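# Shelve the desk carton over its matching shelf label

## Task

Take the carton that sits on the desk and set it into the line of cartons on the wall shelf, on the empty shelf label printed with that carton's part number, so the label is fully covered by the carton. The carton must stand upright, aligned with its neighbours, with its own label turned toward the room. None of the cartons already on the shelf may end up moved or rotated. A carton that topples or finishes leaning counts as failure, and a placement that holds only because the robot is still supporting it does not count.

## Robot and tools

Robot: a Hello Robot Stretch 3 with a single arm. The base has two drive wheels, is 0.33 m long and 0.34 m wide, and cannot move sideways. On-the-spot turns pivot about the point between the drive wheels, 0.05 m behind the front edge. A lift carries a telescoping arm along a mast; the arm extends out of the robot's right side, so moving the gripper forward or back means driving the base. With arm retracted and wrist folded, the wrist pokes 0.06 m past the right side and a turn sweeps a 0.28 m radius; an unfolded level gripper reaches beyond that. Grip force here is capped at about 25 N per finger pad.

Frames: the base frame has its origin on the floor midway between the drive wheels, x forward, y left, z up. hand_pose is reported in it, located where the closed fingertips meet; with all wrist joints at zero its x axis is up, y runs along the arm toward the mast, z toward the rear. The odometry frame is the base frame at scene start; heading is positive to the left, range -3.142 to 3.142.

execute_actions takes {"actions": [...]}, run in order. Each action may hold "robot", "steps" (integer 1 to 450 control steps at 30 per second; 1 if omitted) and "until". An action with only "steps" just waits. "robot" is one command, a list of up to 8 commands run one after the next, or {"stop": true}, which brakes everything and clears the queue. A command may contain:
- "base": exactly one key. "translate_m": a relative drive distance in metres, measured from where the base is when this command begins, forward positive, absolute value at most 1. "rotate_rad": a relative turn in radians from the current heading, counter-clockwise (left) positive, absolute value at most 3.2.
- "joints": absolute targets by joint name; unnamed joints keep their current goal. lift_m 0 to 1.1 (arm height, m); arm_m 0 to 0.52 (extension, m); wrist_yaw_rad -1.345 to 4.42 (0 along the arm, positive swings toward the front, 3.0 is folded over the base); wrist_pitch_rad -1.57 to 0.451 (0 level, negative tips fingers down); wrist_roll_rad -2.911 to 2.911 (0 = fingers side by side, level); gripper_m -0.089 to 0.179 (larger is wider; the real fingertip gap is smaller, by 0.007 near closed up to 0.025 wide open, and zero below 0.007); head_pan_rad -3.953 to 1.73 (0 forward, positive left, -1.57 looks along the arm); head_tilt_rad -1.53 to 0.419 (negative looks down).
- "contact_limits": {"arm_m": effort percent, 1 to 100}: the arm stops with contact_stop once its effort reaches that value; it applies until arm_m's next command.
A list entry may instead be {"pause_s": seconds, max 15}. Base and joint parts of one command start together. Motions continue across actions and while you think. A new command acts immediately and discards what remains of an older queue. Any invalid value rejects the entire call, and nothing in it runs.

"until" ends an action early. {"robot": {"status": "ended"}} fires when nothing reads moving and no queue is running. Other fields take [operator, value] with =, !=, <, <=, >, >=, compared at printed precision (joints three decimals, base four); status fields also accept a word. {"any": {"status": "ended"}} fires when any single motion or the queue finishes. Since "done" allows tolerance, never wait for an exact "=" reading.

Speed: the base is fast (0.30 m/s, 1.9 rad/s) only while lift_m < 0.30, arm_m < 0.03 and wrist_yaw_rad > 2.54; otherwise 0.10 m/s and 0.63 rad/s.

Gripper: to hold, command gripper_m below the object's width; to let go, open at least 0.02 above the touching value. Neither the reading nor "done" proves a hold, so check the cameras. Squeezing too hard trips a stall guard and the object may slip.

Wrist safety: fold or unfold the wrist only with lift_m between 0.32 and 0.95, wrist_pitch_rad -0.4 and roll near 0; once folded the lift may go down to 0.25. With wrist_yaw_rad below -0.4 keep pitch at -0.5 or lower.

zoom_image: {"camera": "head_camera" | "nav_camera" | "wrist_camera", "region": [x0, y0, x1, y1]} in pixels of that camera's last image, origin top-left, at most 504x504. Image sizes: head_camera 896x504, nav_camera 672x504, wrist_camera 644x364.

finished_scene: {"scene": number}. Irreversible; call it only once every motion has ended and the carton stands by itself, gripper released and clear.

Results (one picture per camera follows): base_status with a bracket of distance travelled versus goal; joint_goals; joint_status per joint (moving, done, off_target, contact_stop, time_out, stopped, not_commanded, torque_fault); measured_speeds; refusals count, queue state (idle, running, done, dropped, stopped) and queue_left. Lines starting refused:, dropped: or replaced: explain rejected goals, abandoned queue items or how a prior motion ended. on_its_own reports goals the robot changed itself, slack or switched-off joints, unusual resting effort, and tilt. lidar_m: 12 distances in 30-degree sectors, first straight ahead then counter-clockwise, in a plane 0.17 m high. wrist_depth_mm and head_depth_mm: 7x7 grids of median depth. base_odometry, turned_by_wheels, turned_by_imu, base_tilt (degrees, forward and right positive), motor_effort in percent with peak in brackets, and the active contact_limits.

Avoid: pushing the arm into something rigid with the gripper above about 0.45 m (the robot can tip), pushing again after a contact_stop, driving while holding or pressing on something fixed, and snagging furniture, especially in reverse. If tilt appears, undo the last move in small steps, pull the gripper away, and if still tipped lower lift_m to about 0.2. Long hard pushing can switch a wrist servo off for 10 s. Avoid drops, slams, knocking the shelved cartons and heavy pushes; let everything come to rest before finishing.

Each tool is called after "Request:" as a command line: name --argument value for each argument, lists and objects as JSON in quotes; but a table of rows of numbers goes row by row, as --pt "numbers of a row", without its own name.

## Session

Request:
execute_actions --actions '[]'

Scene clock: 0.00 s.
robot.base_odometry: x=+0.000 y=+0.000 heading=+0.000 (m, m, rad; robot's odometry frame)
robot.turned_by_wheels: +0.000 (rad since the last result)
robot.turned_by_imu: +0.000 (rad since the last result)
robot.base_tilt: forward=-0.7 right=-0.8 (deg)
robot.lidar_m: 2.36 2.05 1.84 1.80 2.22 2.00 2.00 1.76 1.57 1.57 1.89 2.42
robot.head_depth_mm: 1686 2554 2609 2604 2598 2543 2386 / 1751 2546 2725 2692 2718 2654 2357 / 1756 2575 2852 2820 2804 2723 2258 / 1789 2561 2930 2886 2903 2885 2326 / 1787 2308 3075 3069 3007 2975 2323 / 1780 2655 3221 3154 3168 3099 2325 / 1797 2640 3284 3283 3281 3218 2318
robot.base_status: not_commanded
robot.joint_positions: lift_m=+0.440 arm_m=+0.002 wrist_yaw_rad=+3.128 wrist_pitch_rad=-0.426 wrist_roll_rad=+0.003 gripper_m=+0.037 head_pan_rad=-0.010 head_tilt_rad=-0.004
robot.joint_goals: lift_m=+0.440 arm_m=+0.002 wrist_yaw_rad=+3.128 wrist_pitch_rad=-0.426 wrist_roll_rad=+0.003 gripper_m=+0.037 head_pan_rad=-0.010 head_tilt_rad=-0.004
robot.joint_status: lift_m=not_commanded arm_m=not_commanded wrist_yaw_rad=not_commanded wrist_pitch_rad=not_commanded wrist_roll_rad=not_commanded gripper_m=not_commanded head_pan_rad=not_commanded head_tilt_rad=not_commanded
robot.measured_speeds: translate_m=+0.000 rotate_rad=+0.000 lift_m=+0.000 arm_m=+0.000 wrist_yaw_rad=+0.000 wrist_pitch_rad=+0.000 wrist_roll_rad=+0.000 head_pan_rad=+0.000 head_tilt_rad=+0.000
robot: refusals=0 queue=idle queue_left=0
robot.motor_effort: left_wheel=-1 right_wheel=+0 lift_m=+18 arm_m=-1 wrist_yaw_rad=+0 wrist_pitch_rad=+5 wrist_roll_rad=+0 gripper_m=+2 head_pan_rad=+0 head_tilt_rad=+2 (%)
robot.hand_pose: x=-0.0181 y=+0.0766 z=+0.4504 quat_wxyz=(+0.155, +0.693, +0.145, +0.689) (m; robot's base frame)
robot.wrist_depth_mm: - - - - - - - / - - - - - - - / - - - - - - - / 941 954 - 965 965 968 967 / 788 787 794 790 833 803 809 / 672 681 - 678 667 689 692 / 587 592 610 615 593 595 610
pictures: head_camera (sideways: a quarter turn clockwise sets it upright), nav_camera (sideways: a quarter turn counterclockwise sets it upright), wrist_camera
camera_calibration (this result's frames):
head_camera: T_world_to_cam=[[0.0535086, -0.0205634, -0.998356, 1.31552], [-0.0137969, 0.999677, -0.0213301, 0.0298552], [0.998472, 0.0149156, 0.0532077, -0.119894], [0, 0, 0, 1]] pos_world=[0.0497308, -0.00100565, 1.32037]
nav_camera: T_world_to_cam=[[0.0312105, -0.0538214, 0.998063, -1.25221], [-0.0367101, -0.997937, -0.0526667, 0.113559], [0.998838, -0.0349953, -0.0331219, -0.0040061], [0, 0, 0, 1]] pos_world=[0.0472522, 0.0457894, 1.25563]
wrist_camera: T_world_to_cam=[[0.999528, -0.0286425, 0.0110876, 0.0126619], [-0.00874549, -0.611473, -0.791217, 0.427426], [0.0294422, 0.790747, -0.611435, 0.381186], [0, 0, 0, 1]] pos_world=[-0.0201408, -0.0396994, 0.571117]
Images, in order (width x height): head_camera 896x504, nav_camera 672x504, wrist_camera 644x364.

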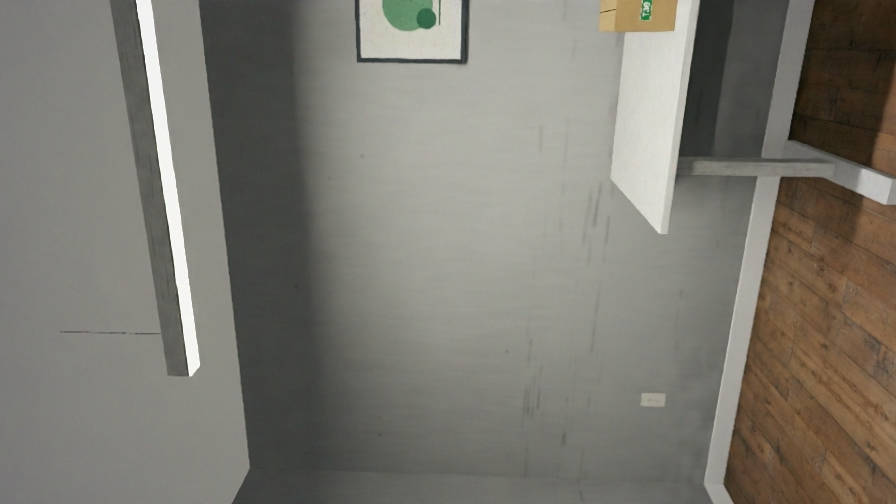

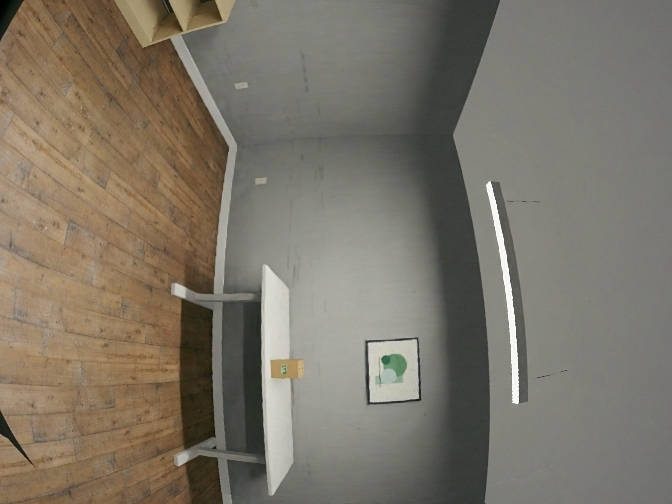

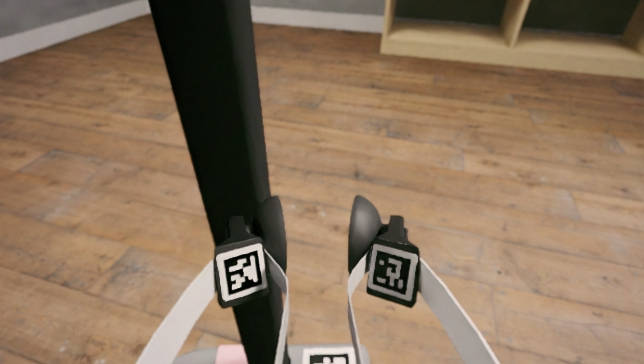

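Request:
execute_actions --actions '[{"robot":{"base":{"rotate_rad":-0.31},"joints":{"head_pan_rad":-3.14,"head_tilt_rad":-0.3,"lift_m":0.25}},"steps":450,"until":{"robot":{"status":"ended"}}}]'

Request:
zoom_image --camera "head_camera" --region '[300,0,804,504]'

Request:
execute_actions --actions '[{"robot":{"joints":{"head_pan_rad":0,"head_tilt_rad":-0.3}},"steps":450,"until":{"robot":{"status":"ended"}}}]'

Scene clock: 3.87 s.
robot.base_odometry: x=+0.000 y=+0.000 heading=-0.310 (m, m, rad; robot's odometry frame)
robot.turned_by_wheels: -0.310 (rad since the last result)
robot.turned_by_imu: -0.311 (rad since the last result)
robot.base_tilt: forward=-0.7 right=-0.8 (deg)
robot.lidar_m: 2.36 2.89 2.06 1.80 2.29 2.06 1.99 2.07 1.62 1.56 1.64 2.24
robot.head_depth_mm: 1734 1812 1904 1836 2130 2062 1589 / 1741 1829 1904 1970 2117 2044 1570 / 1739 1826 1917 1975 2138 2040 1571 / 1771 1836 1936 1996 2155 2030 1571 / 1768 1849 1954 2050 2178 2028 1577 / 1765 1862 1959 2066 2196 2037 1567 / 1794 1860 1975 2073 2195 2026 1559
robot.base_status: done (rotate_rad -0.3099 of -0.3100)
robot.joint_positions: lift_m=+0.250 arm_m=+0.002 wrist_yaw_rad=+3.128 wrist_pitch_rad=-0.427 wrist_roll_rad=+0.003 gripper_m=+0.037 head_pan_rad=-3.133 head_tilt_rad=-0.296
robot.joint_goals: lift_m=+0.250 arm_m=+0.002 wrist_yaw_rad=+3.128 wrist_pitch_rad=-0.427 wrist_roll_rad=+0.003 gripper_m=+0.037 head_pan_rad=-3.140 head_tilt_rad=-0.300
robot.joint_status: lift_m=done arm_m=not_commanded wrist_yaw_rad=not_commanded wrist_pitch_rad=not_commanded wrist_roll_rad=not_commanded gripper_m=not_commanded head_pan_rad=done head_tilt_rad=done
robot.measured_speeds: translate_m=+0.000 rotate_rad=+0.000 lift_m=+0.000 arm_m=+0.000 wrist_yaw_rad=+0.000 wrist_pitch_rad=+0.000 wrist_roll_rad=+0.000 head_pan_rad=+0.000 head_tilt_rad=+0.000
robot: refusals=0 queue=done queue_left=0
robot.motor_effort: left_wheel=+1(3) right_wheel=-2(7) lift_m=+16(18) arm_m=+0(0) wrist_yaw_rad=+0(0) wrist_pitch_rad=+5(5) wrist_roll_rad=+0(0) gripper_m=+1(0) head_pan_rad=-3(32) head_tilt_rad=-2(17) (%)
robot.hand_pose: x=-0.0181 y=+0.0765 z=+0.2608 quat_wxyz=(+0.155, +0.693, +0.145, +0.689) (m; robot's base frame)
robot.wrist_depth_mm: - - - - - - - / - - - - - - - / 774 773 - 783 792 783 806 / 621 620 - 633 635 642 642 / 525 542 - 539 545 532 529 / 462 - - - - 451 457 / - - - - 392 397 392
pictures: head_camera (sideways: a quarter turn clockwise sets it upright), nav_camera (sideways: a quarter turn counterclockwise sets it upright), wrist_camera
camera_calibration (this result's frames):
head_camera: T_world_to_cam=[[0.23629, 0.0221191, -0.971431, 1.27897], [0.0375071, -0.999203, -0.0136283, 0.0195085], [-0.970958, -0.0332154, -0.236932, 0.269814], [0, 0, 0, 1]] pos_world=[-0.0409626, 0.000165211, 1.30663]
nav_camera: T_world_to_cam=[[-0.318662, 0.0507125, 0.946511, -1.18259], [0.0322153, 0.99857, -0.0426558, 0.100088], [-0.947321, 0.0168994, -0.31984, 0.381073], [0, 0, 0, 1]] pos_world=[-0.019071, -0.0464126, 1.24548]
wrist_camera: T_world_to_cam=[[0.999528, -0.0286317, 0.011103, 0.0147574], [-0.00875792, -0.61231, -0.79057, 0.277203], [0.0294338, 0.790099, -0.612272, 0.265618], [0, 0, 0, 1]] pos_world=[-0.0201408, -0.0397081, 0.381614]
Images, in order (width x height): head_camera 896x504, nav_camera 672x504, wrist_camera 644x364.

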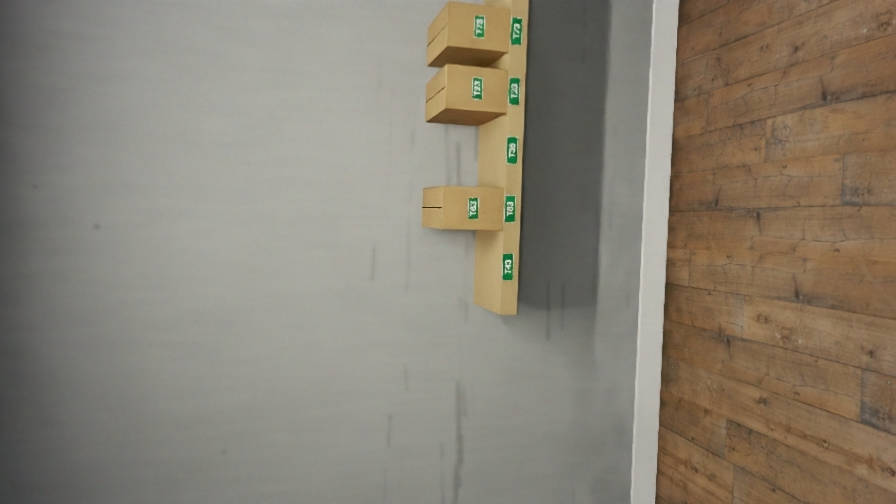

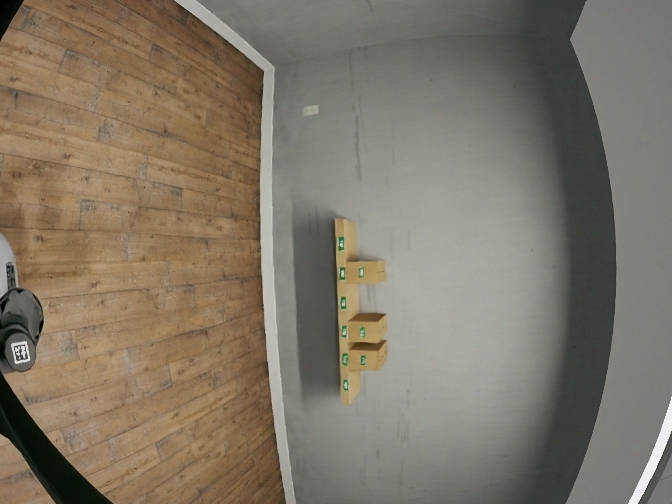

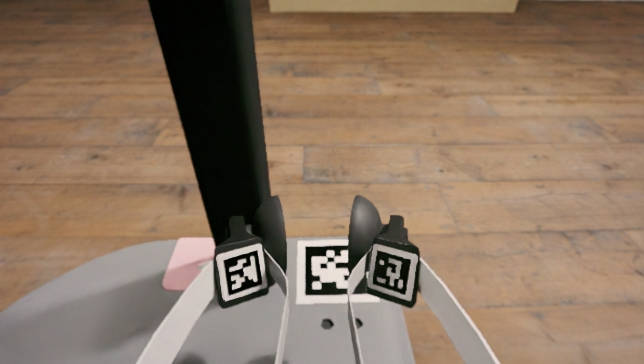

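Region (300, 0, 804, 504) of head_camera's 896x504 image, scaled by 1.000.

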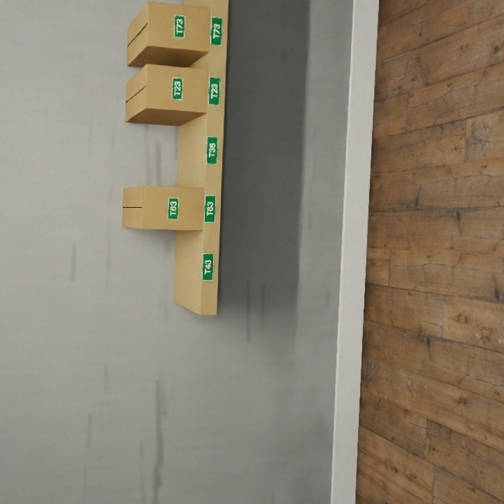

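Scene clock: 5.77 s.
robot.base_odometry: x=+0.000 y=+0.000 heading=-0.310 (m, m, rad; robot's odometry frame)
robot.turned_by_wheels: +0.000 (rad since the last result)
robot.turned_by_imu: +0.000 (rad since the last result)
robot.base_tilt: forward=-0.8 right=-0.8 (deg)
robot.lidar_m: 2.36 2.89 2.06 1.79 2.29 2.05 1.99 2.07 1.63 1.57 1.64 2.23
robot.head_depth_mm: 2410 2544 2669 2688 2765 2053 1582 / 2441 2533 2669 2749 2913 2087 1582 / 2466 2542 2656 2755 2956 2039 1579 / 2477 2560 2717 2788 2925 2045 1572 / 2455 2563 2729 2782 2740 2025 1565 / 2447 2580 2749 2861 2891 2025 1560 / 2488 2613 2717 2885 2826 2009 1564
robot.base_status: done (rotate_rad -0.3099 of -0.3100)
robot.joint_positions: lift_m=+0.250 arm_m=+0.002 wrist_yaw_rad=+3.128 wrist_pitch_rad=-0.427 wrist_roll_rad=+0.003 gripper_m=+0.037 head_pan_rad=-0.007 head_tilt_rad=-0.296
robot.joint_goals: lift_m=+0.250 arm_m=+0.002 wrist_yaw_rad=+3.128 wrist_pitch_rad=-0.427 wrist_roll_rad=+0.003 gripper_m=+0.037 head_pan_rad=+0.000 head_tilt_rad=-0.300
robot.joint_status: lift_m=done arm_m=not_commanded wrist_yaw_rad=not_commanded wrist_pitch_rad=not_commanded wrist_roll_rad=not_commanded gripper_m=not_commanded head_pan_rad=done head_tilt_rad=done
robot.measured_speeds: translate_m=+0.000 rotate_rad=+0.000 lift_m=+0.000 arm_m=+0.000 wrist_yaw_rad=+0.000 wrist_pitch_rad=+0.000 wrist_roll_rad=+0.000 head_pan_rad=+0.000 head_tilt_rad=+0.000
robot: refusals=0 queue=done queue_left=0
robot.motor_effort: left_wheel=+1(0) right_wheel=-2(2) lift_m=+16(16) arm_m=-1(1) wrist_yaw_rad=-1(0) wrist_pitch_rad=+5(5) wrist_roll_rad=+0(0) gripper_m=+1(1) head_pan_rad=+3(33) head_tilt_rad=-2(2) (%)
robot.hand_pose: x=-0.0181 y=+0.0765 z=+0.2608 quat_wxyz=(+0.155, +0.693, +0.145, +0.689) (m; robot's base frame)
robot.wrist_depth_mm: - - - - - - - / - - - - - - - / 784 783 - 781 793 797 802 / 621 628 - 629 630 636 639 / 522 541 - 540 551 523 525 / 457 - - - - 455 454 / - - - - 395 397 394
pictures: head_camera (sideways: a quarter turn clockwise sets it upright), nav_camera (sideways: a quarter turn counterclockwise sets it upright), wrist_camera
camera_calibration (this result's frames):
head_camera: T_world_to_cam=[[-0.236615, -0.0183276, -0.971431, 1.28186], [-0.0214811, 0.999676, -0.0136282, 0.0198683], [0.971366, 0.0176427, -0.236932, 0.257966], [0, 0, 0, 1]] pos_world=[0.053154, -0.000919793, 1.30663]
nav_camera: T_world_to_cam=[[0.317808, -0.0558154, 0.946511, -1.18647], [-0.0482223, -0.997925, -0.0426558, 0.100578], [0.946928, -0.0320866, -0.31984, 0.369518], [0, 0, 0, 1]] pos_world=[0.032012, 0.0460031, 1.24548]
wrist_camera: T_world_to_cam=[[0.999528, -0.0286318, 0.0111032, 0.0147573], [-0.00875782, -0.61231, -0.790569, 0.277203], [0.029434, 0.790099, -0.612272, 0.265618], [0, 0, 0, 1]] pos_world=[-0.0201408, -0.0397081, 0.381614]
Images, in order (width x height): head_camera 896x504, nav_camera 672x504, wrist_camera 644x364.

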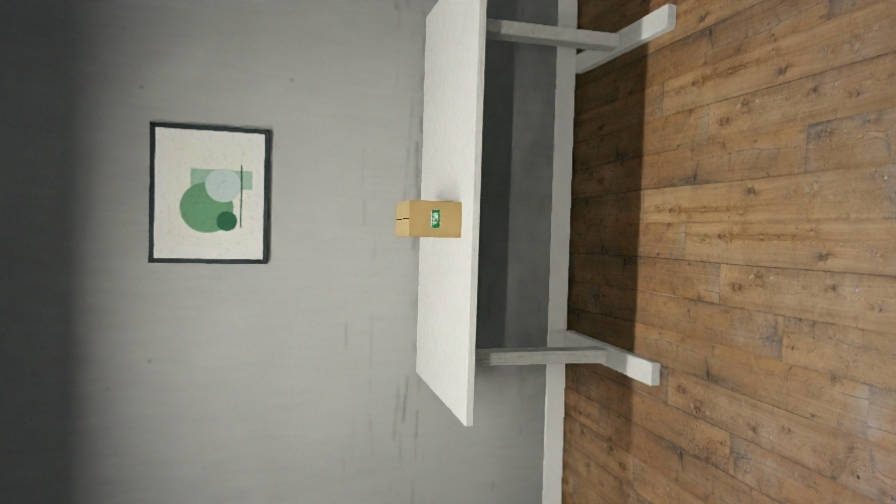

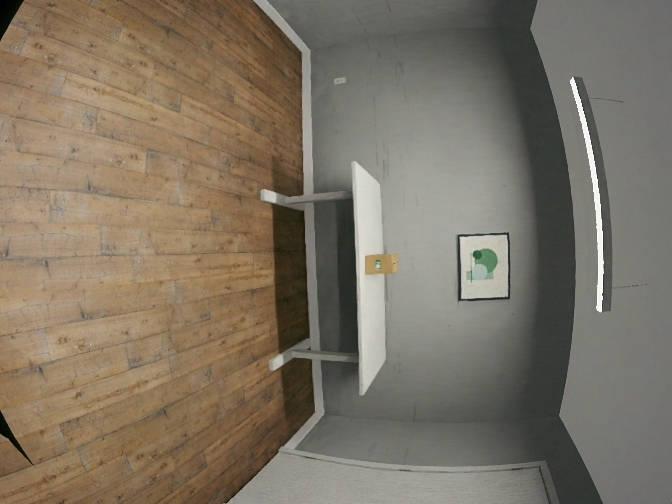

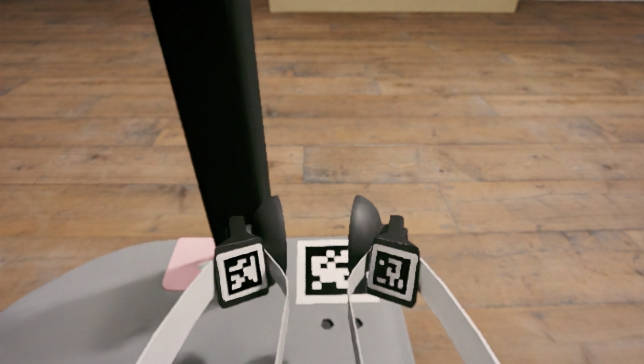

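Request:
execute_actions --actions '[{"robot":[{"base":{"rotate_rad":-0.036},"joints":{"head_pan_rad":-1.57,"head_tilt_rad":-0.75}},{"base":{"translate_m":0.76}},{"base":{"translate_m":0.76}},{"base":{"rotate_rad":1.59},"joints":{"lift_m":0.9,"wrist_pitch_rad":-0.4}},{"joints":{"wrist_yaw_rad":0,"gripper_m":0.179}},{"joints":{"lift_m":1.1,"wrist_pitch_rad":-0.93}},{"joints":{"arm_m":0.2}}],"steps":450,"until":{"robot":{"status":"ended"}}},{"steps":450,"until":{"robot":{"status":"ended"}}}]'

Scene clock: 33.17 s.
robot.base_odometry: x=+1.430 y=-0.515 heading=+1.244 (m, m, rad; robot's odometry frame)
robot.turned_by_wheels: +1.554 (rad since the last result)
robot.turned_by_imu: +1.547 (rad since the last result)
robot.base_tilt: forward=-0.8 right=-0.8 (deg)
robot.lidar_m: 2.09 1.92 3.18 3.50 2.19 1.60 1.52 1.58 1.06 1.25 0.93 1.77
robot.head_depth_mm: - 1188 1191 883 718 1360 1175 / - 1202 1131 882 734 1366 1171 / - - 726 702 734 1356 1170 / 1050 1190 789 704 732 1352 1167 / 1066 1196 1200 877 731 1347 1173 / 1065 1199 1150 877 729 1350 1165 / 1070 1193 1150 877 751 1322 1169
robot.base_status: done (rotate_rad +1.5899 of +1.5900)
robot.joint_positions: lift_m=+1.100 arm_m=+0.200 wrist_yaw_rad=+0.001 wrist_pitch_rad=-0.937 wrist_roll_rad=+0.003 gripper_m=+0.179 head_pan_rad=-1.563 head_tilt_rad=-0.741
robot.joint_goals: lift_m=+1.100 arm_m=+0.200 wrist_yaw_rad=+0.000 wrist_pitch_rad=-0.930 wrist_roll_rad=+0.003 gripper_m=+0.179 head_pan_rad=-1.570 head_tilt_rad=-0.750
robot.joint_status: lift_m=done arm_m=done wrist_yaw_rad=done wrist_pitch_rad=done wrist_roll_rad=not_commanded gripper_m=done head_pan_rad=done head_tilt_rad=done
robot.measured_speeds: translate_m=+0.000 rotate_rad=+0.000 lift_m=+0.000 arm_m=+0.000 wrist_yaw_rad=+0.000 wrist_pitch_rad=+0.000 wrist_roll_rad=+0.000 head_pan_rad=+0.000 head_tilt_rad=+0.000
robot: refusals=0 queue=done queue_left=0
robot.motor_effort: left_wheel=-3(7) right_wheel=+3(12) lift_m=+20(21) arm_m=+2(2) wrist_yaw_rad=-1(2) wrist_pitch_rad=+2(7) wrist_roll_rad=+0(0) gripper_m=+1(100) head_pan_rad=-2(36) head_tilt_rad=-3(25) (%)
robot.hand_pose: x=-0.0215 y=-0.4771 z=+1.0178 quat_wxyz=(+0.630, +0.319, -0.631, -0.320) (m; robot's base frame)
robot.wrist_depth_mm: 620 623 614 380 641 642 636 / 573 577 567 351 583 585 589 / 533 536 530 327 541 547 550 / 500 499 498 360 513 513 515 / 477 470 472 470 480 482 486 / - 445 448 448 447 452 460 / - - - - - - -
pictures: head_camera (sideways: a quarter turn clockwise sets it upright), nav_camera (sideways: a quarter turn counterclockwise sets it upright), wrist_camera
camera_calibration (this result's frames):
head_camera: T_world_to_cam=[[-0.0248156, 0.631194, -0.775228, 1.02462], [0.999226, 0.0393461, 0.0000498848, -0.00416939], [0.0305337, -0.774626, -0.631682, 0.77737], [0, 0, 0, 1]] pos_world=[0.00585668, -0.0443977, 1.28536]
nav_camera: T_world_to_cam=[[-0.0482586, -0.694808, 0.717574, -0.885697], [-0.998639, 0.0478071, -0.0208706, 0.0779953], [-0.0198041, -0.717604, -0.696169, 0.865056], [0, 0, 0, 1]] pos_world=[0.0522783, 0.00164987, 1.23941]
wrist_camera: T_world_to_cam=[[-0.999832, 0.00689696, 0.0169908, -0.0381471], [-0.000301585, 0.920262, -0.391302, 0.861689], [-0.0183348, -0.391241, -0.920106, 0.915332], [0, 0, 0, 1]] pos_world=[-0.0210983, -0.434601, 1.18003]
Images, in order (width x height): head_camera 896x504, nav_camera 672x504, wrist_camera 644x364.

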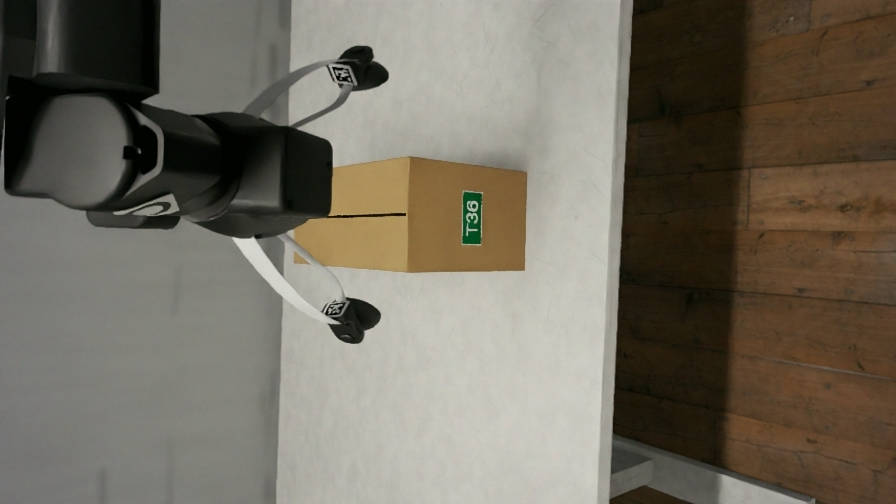

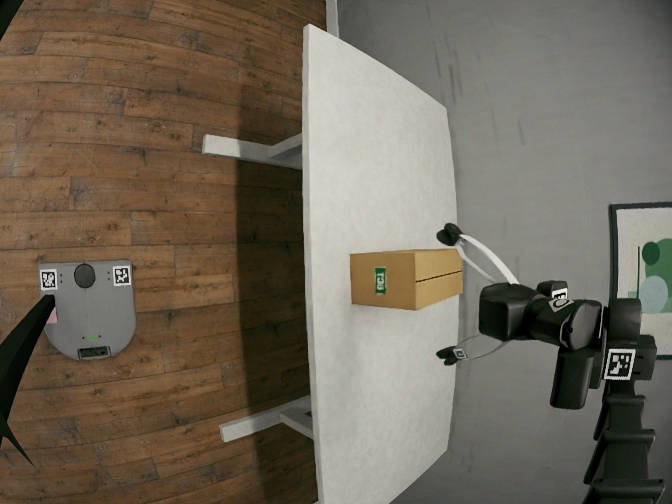

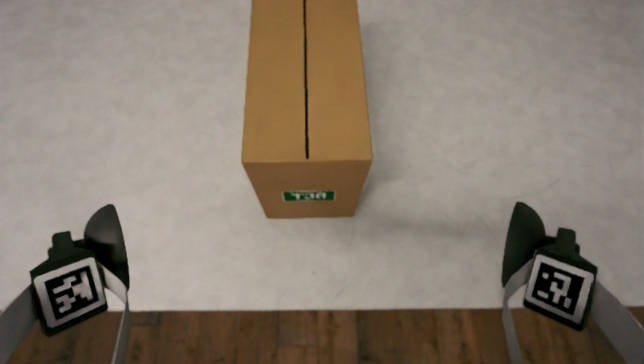

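Request:
execute_actions --actions '[{"robot":[{"base":{"translate_m":0.008},"joints":{"arm_m":0.45,"wrist_yaw_rad":0.03}},{"joints":{"lift_m":0.975}}],"steps":450,"until":{"robot":{"status":"ended"}}}]'

Scene clock: 40.20 s.
robot.base_odometry: x=+1.433 y=-0.508 heading=+1.244 (m, m, rad; robot's odometry frame)
robot.turned_by_wheels: +0.000 (rad since the last result)
robot.turned_by_imu: -0.002 (rad since the last result)
robot.base_tilt: forward=-0.8 right=-0.8 (deg)
robot.lidar_m: 2.11 1.91 3.12 3.51 2.20 1.61 1.53 1.58 1.07 1.25 0.93 1.77
robot.head_depth_mm: 1029 - 1103 883 717 1361 1176 / 1014 1210 1161 886 733 1359 1172 / 1036 - 759 686 735 1351 1171 / 1047 1191 822 724 731 1359 1173 / 1055 1195 1152 878 732 1358 1171 / 1065 1203 1153 878 728 1355 1171 / 1069 1204 1146 879 749 1324 1166
robot.base_status: done (translate_m +0.0080 of +0.0080)
robot.joint_positions: lift_m=+0.975 arm_m=+0.450 wrist_yaw_rad=+0.028 wrist_pitch_rad=-0.937 wrist_roll_rad=+0.003 gripper_m=+0.179 head_pan_rad=-1.563 head_tilt_rad=-0.741
robot.joint_goals: lift_m=+0.975 arm_m=+0.450 wrist_yaw_rad=+0.030 wrist_pitch_rad=-0.930 wrist_roll_rad=+0.003 gripper_m=+0.179 head_pan_rad=-1.570 head_tilt_rad=-0.750
robot.joint_status: lift_m=done arm_m=done wrist_yaw_rad=done wrist_pitch_rad=done wrist_roll_rad=not_commanded gripper_m=done head_pan_rad=done head_tilt_rad=done
robot.measured_speeds: translate_m=+0.000 rotate_rad=+0.000 lift_m=+0.000 arm_m=+0.000 wrist_yaw_rad=+0.000 wrist_pitch_rad=+0.000 wrist_roll_rad=+0.000 head_pan_rad=+0.000 head_tilt_rad=+0.000
robot: refusals=0 queue=done queue_left=0
robot.motor_effort: left_wheel=-2(3) right_wheel=+3(9) lift_m=+16(20) arm_m=+2(3) wrist_yaw_rad=+2(4) wrist_pitch_rad=+2(2) wrist_roll_rad=+0(0) gripper_m=+2(0) head_pan_rad=-3(2) head_tilt_rad=-4(3) (%)
robot.hand_pose: x=-0.0178 y=-0.7270 z=+0.8931 quat_wxyz=(+0.635, +0.328, -0.627, -0.311) (m; robot's base frame)
robot.wrist_depth_mm: 445 449 446 454 457 461 460 / 414 412 194 191 195 423 426 / 384 388 180 178 181 395 396 / 362 360 166 167 168 369 373 / 344 342 156 157 158 349 349 / - 320 147 148 149 327 332 / 301 303 139 140 141 309 306
pictures: head_camera (sideways: a quarter turn clockwise sets it upright), nav_camera (sideways: a quarter turn counterclockwise sets it upright), wrist_camera
camera_calibration (this result's frames):
head_camera: T_world_to_cam=[[-0.0248062, 0.631195, -0.775228, 1.02462], [0.999226, 0.0393312, 0.0000498886, -0.0041694], [0.0305221, -0.774627, -0.631682, 0.777371], [0, 0, 0, 1]] pos_world=[0.00585602, -0.0443977, 1.28536]
nav_camera: T_world_to_cam=[[-0.048269, -0.694808, 0.717574, -0.885696], [-0.998638, 0.0478219, -0.0208706, 0.0779953], [-0.0198148, -0.717604, -0.696169, 0.865056], [0, 0, 0, 1]] pos_world=[0.0522783, 0.00164919, 1.23941]
wrist_camera: T_world_to_cam=[[-0.999644, -0.0205634, 0.0169916, -0.0506312], [-0.0255738, 0.919937, -0.391232, 1.04214], [-0.00758611, -0.391528, -0.920135, 0.702848], [0, 0, 0, 1]] pos_world=[-0.01863, -0.684558, 1.05529]
Images, in order (width x height): head_camera 896x504, nav_camera 672x504, wrist_camera 644x364.

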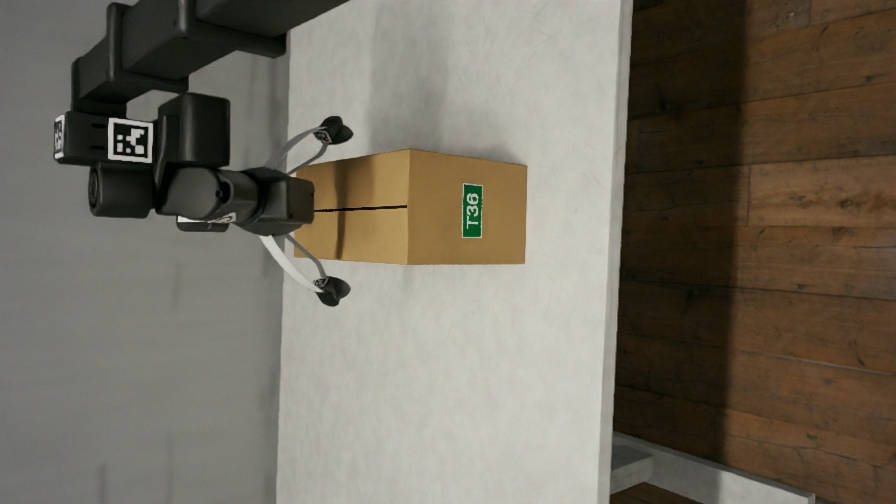

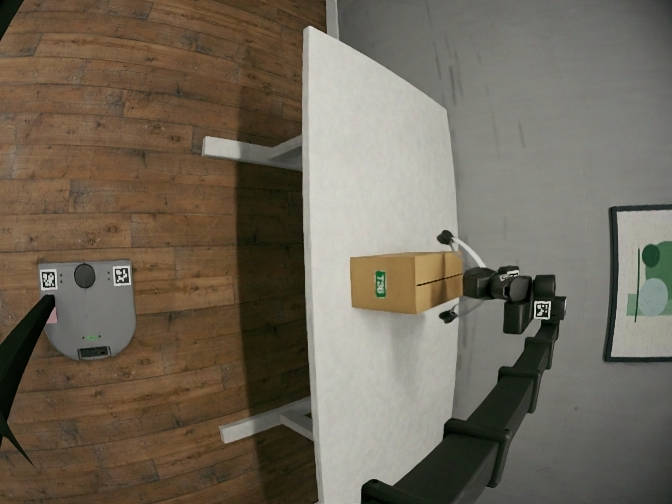

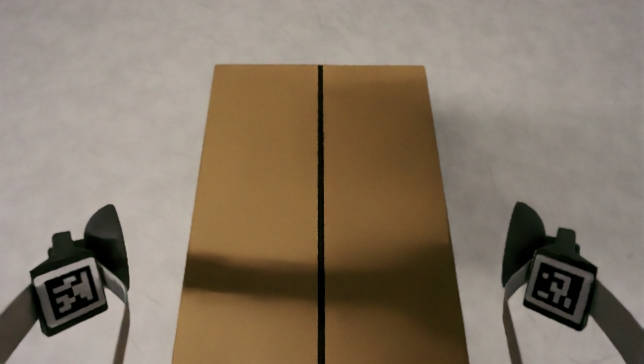

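Request:
execute_actions --actions '[{"robot":[{"joints":{"lift_m":0.957,"arm_m":0.438}},{"joints":{"gripper_m":0.095}},{"pause_s":0.8},{"joints":{"lift_m":1.0}}],"steps":450,"until":{"robot":{"status":"ended"}}}]'

Scene clock: 45.23 s.
robot.base_odometry: x=+1.433 y=-0.508 heading=+1.244 (m, m, rad; robot's odometry frame)
robot.turned_by_wheels: +0.000 (rad since the last result)
robot.turned_by_imu: -0.001 (rad since the last result)
robot.base_tilt: forward=-0.8 right=-0.8 (deg)
robot.lidar_m: 2.10 1.91 3.14 3.50 2.20 1.60 1.53 1.59 1.07 1.25 0.93 1.77
robot.head_depth_mm: 1008 1196 1162 885 714 1367 1172 / 1010 1220 1155 882 732 1361 1173 / 1021 - 679 690 733 1358 1168 / 1055 1191 737 730 733 1352 1161 / 1059 1197 1152 881 731 1355 1173 / 1061 1197 1152 880 729 1350 1180 / 1068 1209 1140 876 749 1322 1167
robot.base_status: done (translate_m +0.0080 of +0.0080)
robot.joint_positions: lift_m=+1.000 arm_m=+0.438 wrist_yaw_rad=+0.028 wrist_pitch_rad=-0.941 wrist_roll_rad=+0.003 gripper_m=+0.096 head_pan_rad=-1.563 head_tilt_rad=-0.741
robot.joint_goals: lift_m=+1.000 arm_m=+0.438 wrist_yaw_rad=+0.030 wrist_pitch_rad=-0.930 wrist_roll_rad=+0.003 gripper_m=+0.095 head_pan_rad=-1.570 head_tilt_rad=-0.750
robot.joint_status: lift_m=done arm_m=done wrist_yaw_rad=done wrist_pitch_rad=done wrist_roll_rad=not_commanded gripper_m=off_target head_pan_rad=done head_tilt_rad=done
robot.measured_speeds: translate_m=+0.000 rotate_rad=+0.000 lift_m=+0.000 arm_m=+0.000 wrist_yaw_rad=+0.000 wrist_pitch_rad=+0.000 wrist_roll_rad=+0.000 head_pan_rad=+0.000 head_tilt_rad=+0.000
robot: refusals=0 queue=done queue_left=0
robot.motor_effort: left_wheel=-2(3) right_wheel=+3(4) lift_m=+21(20) arm_m=-3(3) wrist_yaw_rad=+2(1) wrist_pitch_rad=+4(4) wrist_roll_rad=+0(0) gripper_m=-56(100) head_pan_rad=-2(2) head_tilt_rad=-4(3) (%)
robot.hand_pose: x=-0.0179 y=-0.7145 z=+0.9172 quat_wxyz=(+0.634, +0.329, -0.626, -0.313) (m; robot's base frame)
robot.wrist_depth_mm: 476 478 174 175 482 489 495 / 441 442 164 164 165 455 455 / 412 410 154 154 156 424 426 / 386 386 145 146 147 397 401 / 363 369 138 138 139 378 373 / 348 - 131 132 132 - 352 / 323 321 125 126 126 333 333
pictures: head_camera (sideways: a quarter turn clockwise sets it upright), nav_camera (sideways: a quarter turn counterclockwise sets it upright), wrist_camera
camera_calibration (this result's frames):
head_camera: T_world_to_cam=[[-0.0248062, 0.631195, -0.775228, 1.02462], [0.999226, 0.0393313, 0.0000498904, -0.0041694], [0.0305222, -0.774627, -0.631682, 0.777371], [0, 0, 0, 1]] pos_world=[0.00585602, -0.0443977, 1.28536]
nav_camera: T_world_to_cam=[[-0.0482689, -0.694808, 0.717574, -0.885696], [-0.998638, 0.0478218, -0.0208706, 0.0779953], [-0.0198147, -0.717604, -0.696169, 0.865056], [0, 0, 0, 1]] pos_world=[0.0522783, 0.0016492, 1.23941]
wrist_camera: T_world_to_cam=[[-0.999642, -0.0206389, 0.0170263, -0.0508976], [-0.0256227, 0.921677, -0.38711, 1.03753], [-0.00770324, -0.387408, -0.921876, 0.734467], [0, 0, 0, 1]] pos_world=[-0.0186375, -0.672775, 1.07959]
Images, in order (width x height): head_camera 896x504, nav_camera 672x504, wrist_camera 644x364.

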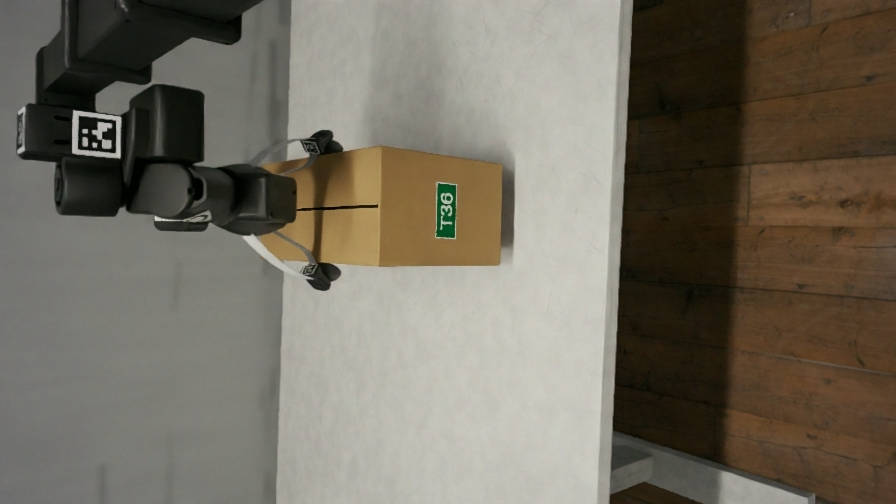

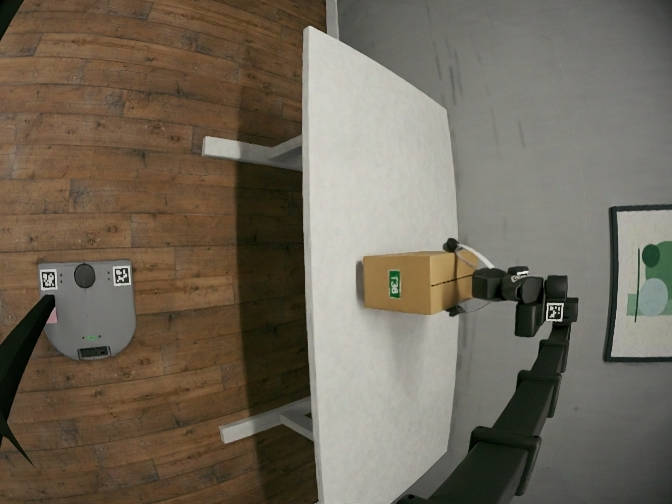

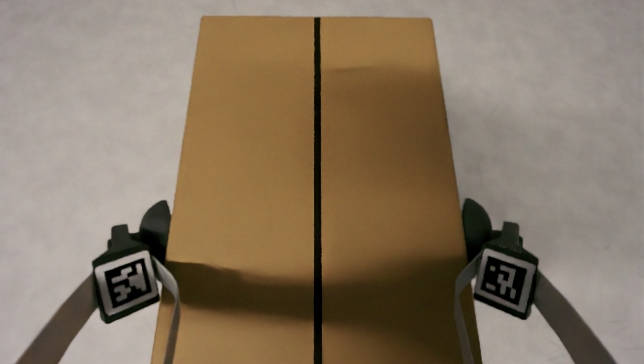

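Request:
execute_actions --actions '[{"robot":[{"joints":{"lift_m":1.05,"arm_m":0.07}},{"base":{"rotate_rad":1.505}},{"base":{"translate_m":1}},{"base":{"translate_m":1}},{"base":{"translate_m":0.64}},{"base":{"rotate_rad":1.67},"joints":{"head_tilt_rad":-0.8}}],"steps":450,"until":{"robot":{"status":"ended"}}},{"steps":450,"until":{"robot":{"status":"ended"}}},{"steps":450,"until":{"robot":{"status":"ended"}}},{"steps":450,"until":{"robot":{"status":"ended"}}}]'

Scene clock: 86.57 s.
robot.base_odometry: x=-1.007 y=+0.502 heading=-1.864 (m, m, rad; robot's odometry frame)
robot.turned_by_wheels: +3.175 (rad since the last result)
robot.turned_by_imu: +3.167 (rad since the last result)
robot.base_tilt: forward=-0.7 right=-0.8 (deg)
robot.lidar_m: 1.73 1.81 2.54 3.87 2.67 1.86 2.03 1.21 0.90 0.88 0.91 1.28
robot.head_depth_mm: - - - 821 1368 1330 1148 / - - - - 359 339 1146 / 702 - - - 351 340 1131 / 735 834 799 440 359 343 1133 / 739 841 765 794 1407 1286 1152 / 746 851 984 893 1447 1324 1146 / 751 853 983 891 1439 1315 1145
robot.base_status: done (rotate_rad +1.6699 of +1.6700)
robot.joint_positions: lift_m=+1.050 arm_m=+0.070 wrist_yaw_rad=+0.029 wrist_pitch_rad=-0.942 wrist_roll_rad=+0.003 gripper_m=+0.096 head_pan_rad=-1.563 head_tilt_rad=-0.790
robot.joint_goals: lift_m=+1.050 arm_m=+0.070 wrist_yaw_rad=+0.030 wrist_pitch_rad=-0.930 wrist_roll_rad=+0.003 gripper_m=+0.095 head_pan_rad=-1.570 head_tilt_rad=-0.800
robot.joint_status: lift_m=done arm_m=done wrist_yaw_rad=done wrist_pitch_rad=done wrist_roll_rad=not_commanded gripper_m=off_target head_pan_rad=done head_tilt_rad=done
robot.measured_speeds: translate_m=+0.000 rotate_rad=+0.000 lift_m=+0.000 arm_m=+0.000 wrist_yaw_rad=+0.000 wrist_pitch_rad=+0.000 wrist_roll_rad=+0.000 head_pan_rad=+0.000 head_tilt_rad=+0.000
robot: refusals=0 queue=done queue_left=0
robot.motor_effort: left_wheel=-2(5) right_wheel=+3(8) lift_m=+22(22) arm_m=-3(3) wrist_yaw_rad=+1(1) wrist_pitch_rad=+4(4) wrist_roll_rad=+0(0) gripper_m=-54(56) head_pan_rad=-2(2) head_tilt_rad=-4(10) (%)
robot.hand_pose: x=-0.0177 y=-0.3464 z=+0.9671 quat_wxyz=(+0.634, +0.330, -0.626, -0.312) (m; robot's base frame)
robot.wrist_depth_mm: 746 586 174 175 412 397 406 / 857 550 163 164 166 504 475 / - - 154 155 156 - - / - - 145 146 147 - - / - - 138 138 139 - - / - - 131 132 132 - - / - - 125 126 126 - -
pictures: head_camera (sideways: a quarter turn clockwise sets it upright), nav_camera (sideways: a quarter turn counterclockwise sets it upright), wrist_camera
camera_calibration (this result's frames):
head_camera: T_world_to_cam=[[-0.0250865, 0.668309, -0.743461, 0.983215], [0.999227, 0.0392909, 0.00160252, -0.0061907], [0.0302822, -0.742845, -0.668778, 0.825626], [0, 0, 0, 1]] pos_world=[0.00584952, -0.0435359, 1.28315]
nav_camera: T_world_to_cam=[[-0.0480105, -0.729031, 0.682795, -0.840375], [-0.998645, 0.0487752, -0.0181413, 0.0744409], [-0.0200779, -0.682741, -0.730384, 0.909556], [0, 0, 0, 1]] pos_world=[0.0522553, 0.00470137, 1.23948]
wrist_camera: T_world_to_cam=[[-0.999621, -0.0216267, 0.017044, -0.0443866], [-0.0265365, 0.921848, -0.386642, 0.717171], [-0.00735022, -0.386948, -0.922072, 0.923466], [0, 0, 0, 1]] pos_world=[-0.0185509, -0.30475, 1.12955]
Images, in order (width x height): head_camera 896x504, nav_camera 672x504, wrist_camera 644x364.

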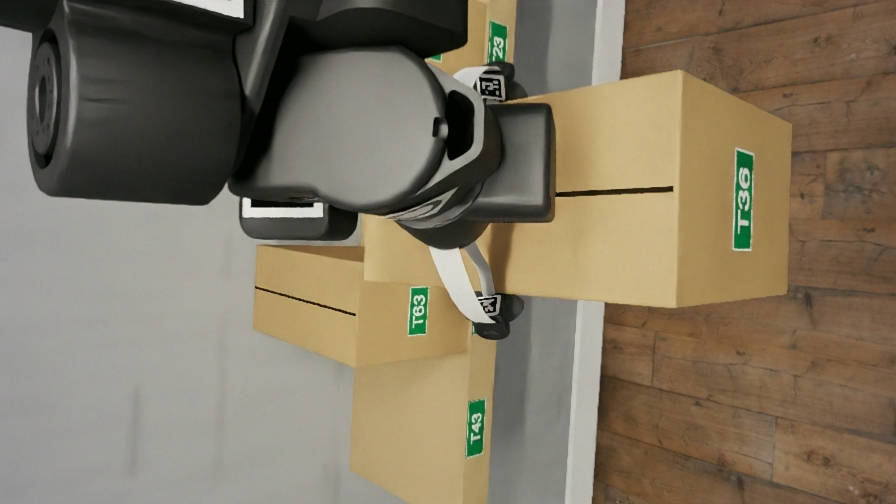

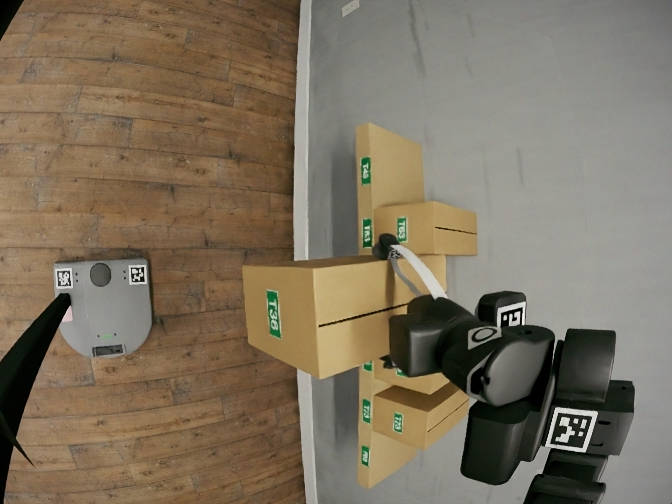

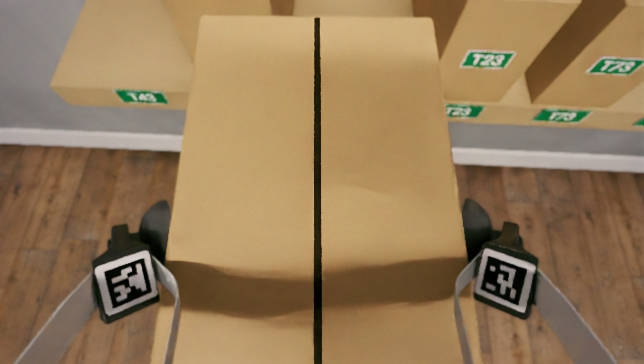

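Request:
execute_actions --actions '[{"robot":[{"base":{"rotate_rad":-0.045}},{"base":{"translate_m":-0.01},"joints":{"arm_m":0.33,"lift_m":1.03,"head_tilt_rad":-0.7}}],"steps":450,"until":{"robot":{"status":"ended"}}}]'

Scene clock: 92.90 s.
robot.base_odometry: x=-1.003 y=+0.512 heading=-1.909 (m, m, rad; robot's odometry frame)
robot.turned_by_wheels: -0.045 (rad since the last result)
robot.turned_by_imu: -0.047 (rad since the last result)
robot.base_tilt: forward=-0.8 right=-0.8 (deg)
robot.lidar_m: 1.74 1.80 2.44 3.43 2.66 1.85 2.02 1.26 0.91 0.88 0.91 1.23
robot.head_depth_mm: 697 814 878 763 1260 1387 1193 / - - 866 760 1257 1389 1187 / 700 - 630 552 635 1391 1185 / 722 811 686 562 844 1388 1184 / 723 809 875 754 1276 1383 1189 / 725 810 906 867 1282 1373 1185 / 726 815 928 956 1291 1387 1183
robot.base_status: done (translate_m -0.0100 of -0.0100)
robot.joint_positions: lift_m=+1.030 arm_m=+0.330 wrist_yaw_rad=+0.029 wrist_pitch_rad=-0.942 wrist_roll_rad=+0.003 gripper_m=+0.096 head_pan_rad=-1.563 head_tilt_rad=-0.705
robot.joint_goals: lift_m=+1.030 arm_m=+0.330 wrist_yaw_rad=+0.030 wrist_pitch_rad=-0.930 wrist_roll_rad=+0.003 gripper_m=+0.095 head_pan_rad=-1.570 head_tilt_rad=-0.700
robot.joint_status: lift_m=done arm_m=done wrist_yaw_rad=done wrist_pitch_rad=done wrist_roll_rad=not_commanded gripper_m=off_target head_pan_rad=done head_tilt_rad=done
robot.measured_speeds: translate_m=+0.000 rotate_rad=+0.000 lift_m=+0.000 arm_m=+0.000 wrist_yaw_rad=+0.000 wrist_pitch_rad=+0.000 wrist_roll_rad=+0.000 head_pan_rad=+0.000 head_tilt_rad=+0.000
robot: refusals=0 queue=done queue_left=0
robot.motor_effort: left_wheel=+0(3) right_wheel=-2(8) lift_m=+17(20) arm_m=+2(3) wrist_yaw_rad=+0(0) wrist_pitch_rad=+5(4) wrist_roll_rad=+0(0) gripper_m=-55(56) head_pan_rad=-3(2) head_tilt_rad=+1(9) (%)
robot.hand_pose: x=-0.0177 y=-0.6058 z=+0.9474 quat_wxyz=(+0.634, +0.330, -0.626, -0.312) (m; robot's base frame)
robot.wrist_depth_mm: 401 310 174 175 317 318 335 / 457 289 163 165 166 296 306 / 274 269 154 155 155 274 280 / 253 252 145 146 146 258 259 / 361 242 138 139 139 248 277 / - - 131 132 132 - - / - - 125 125 126 - -
pictures: head_camera (sideways: a quarter turn clockwise sets it upright), nav_camera (sideways: a quarter turn counterclockwise sets it upright), wrist_camera
camera_calibration (this result's frames):
head_camera: T_world_to_cam=[[-0.0245815, 0.602578, -0.797681, 1.05389], [0.999227, 0.0392978, -0.00110638, -0.00266405], [0.0306804, -0.797092, -0.603078, 0.74016], [0, 0, 0, 1]] pos_world=[0.00585969, -0.0449686, 1.28704]
nav_camera: T_world_to_cam=[[-0.048479, -0.668245, 0.74236, -0.917998], [-0.998631, 0.0470403, -0.0228706, 0.0806001], [-0.0196377, -0.742452, -0.669611, 0.830511], [0, 0, 0, 1]] pos_world=[0.0522955, -0.000624311, 1.23945]
wrist_camera: T_world_to_cam=[[-0.999621, -0.0216325, 0.0170468, -0.0496685], [-0.0265402, 0.921995, -0.38629, 0.948428], [-0.00736064, -0.386596, -0.92222, 0.805182], [0, 0, 0, 1]] pos_world=[-0.0185516, -0.56424, 1.10977]
Images, in order (width x height): head_camera 896x504, nav_camera 672x504, wrist_camera 644x364.

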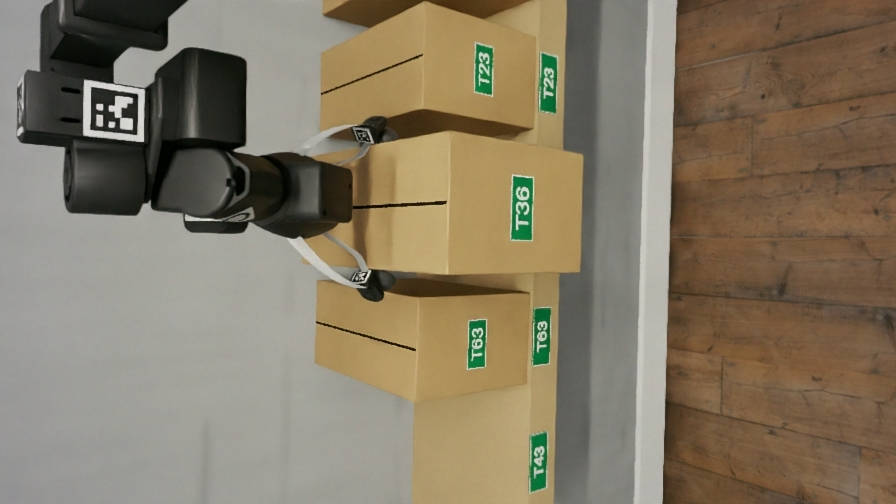

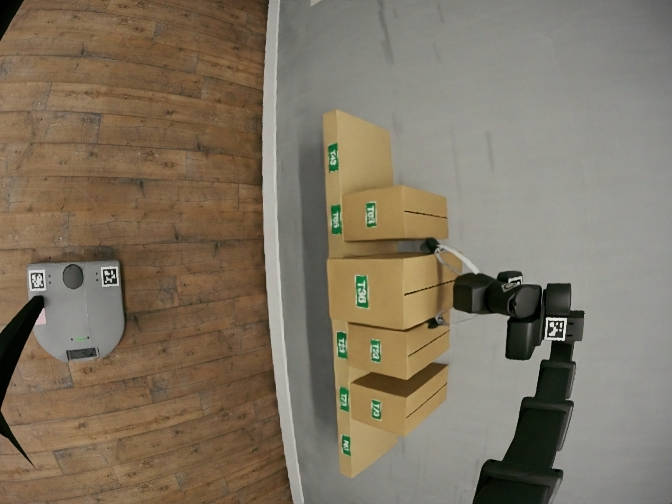

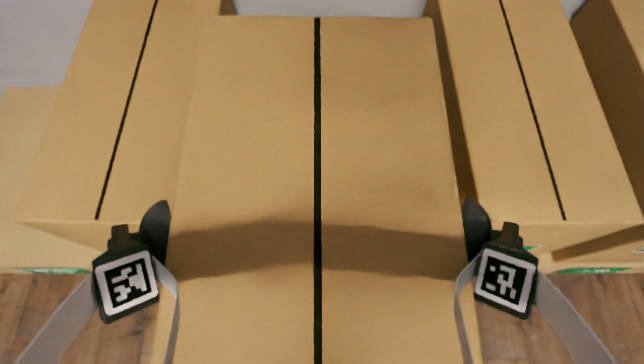

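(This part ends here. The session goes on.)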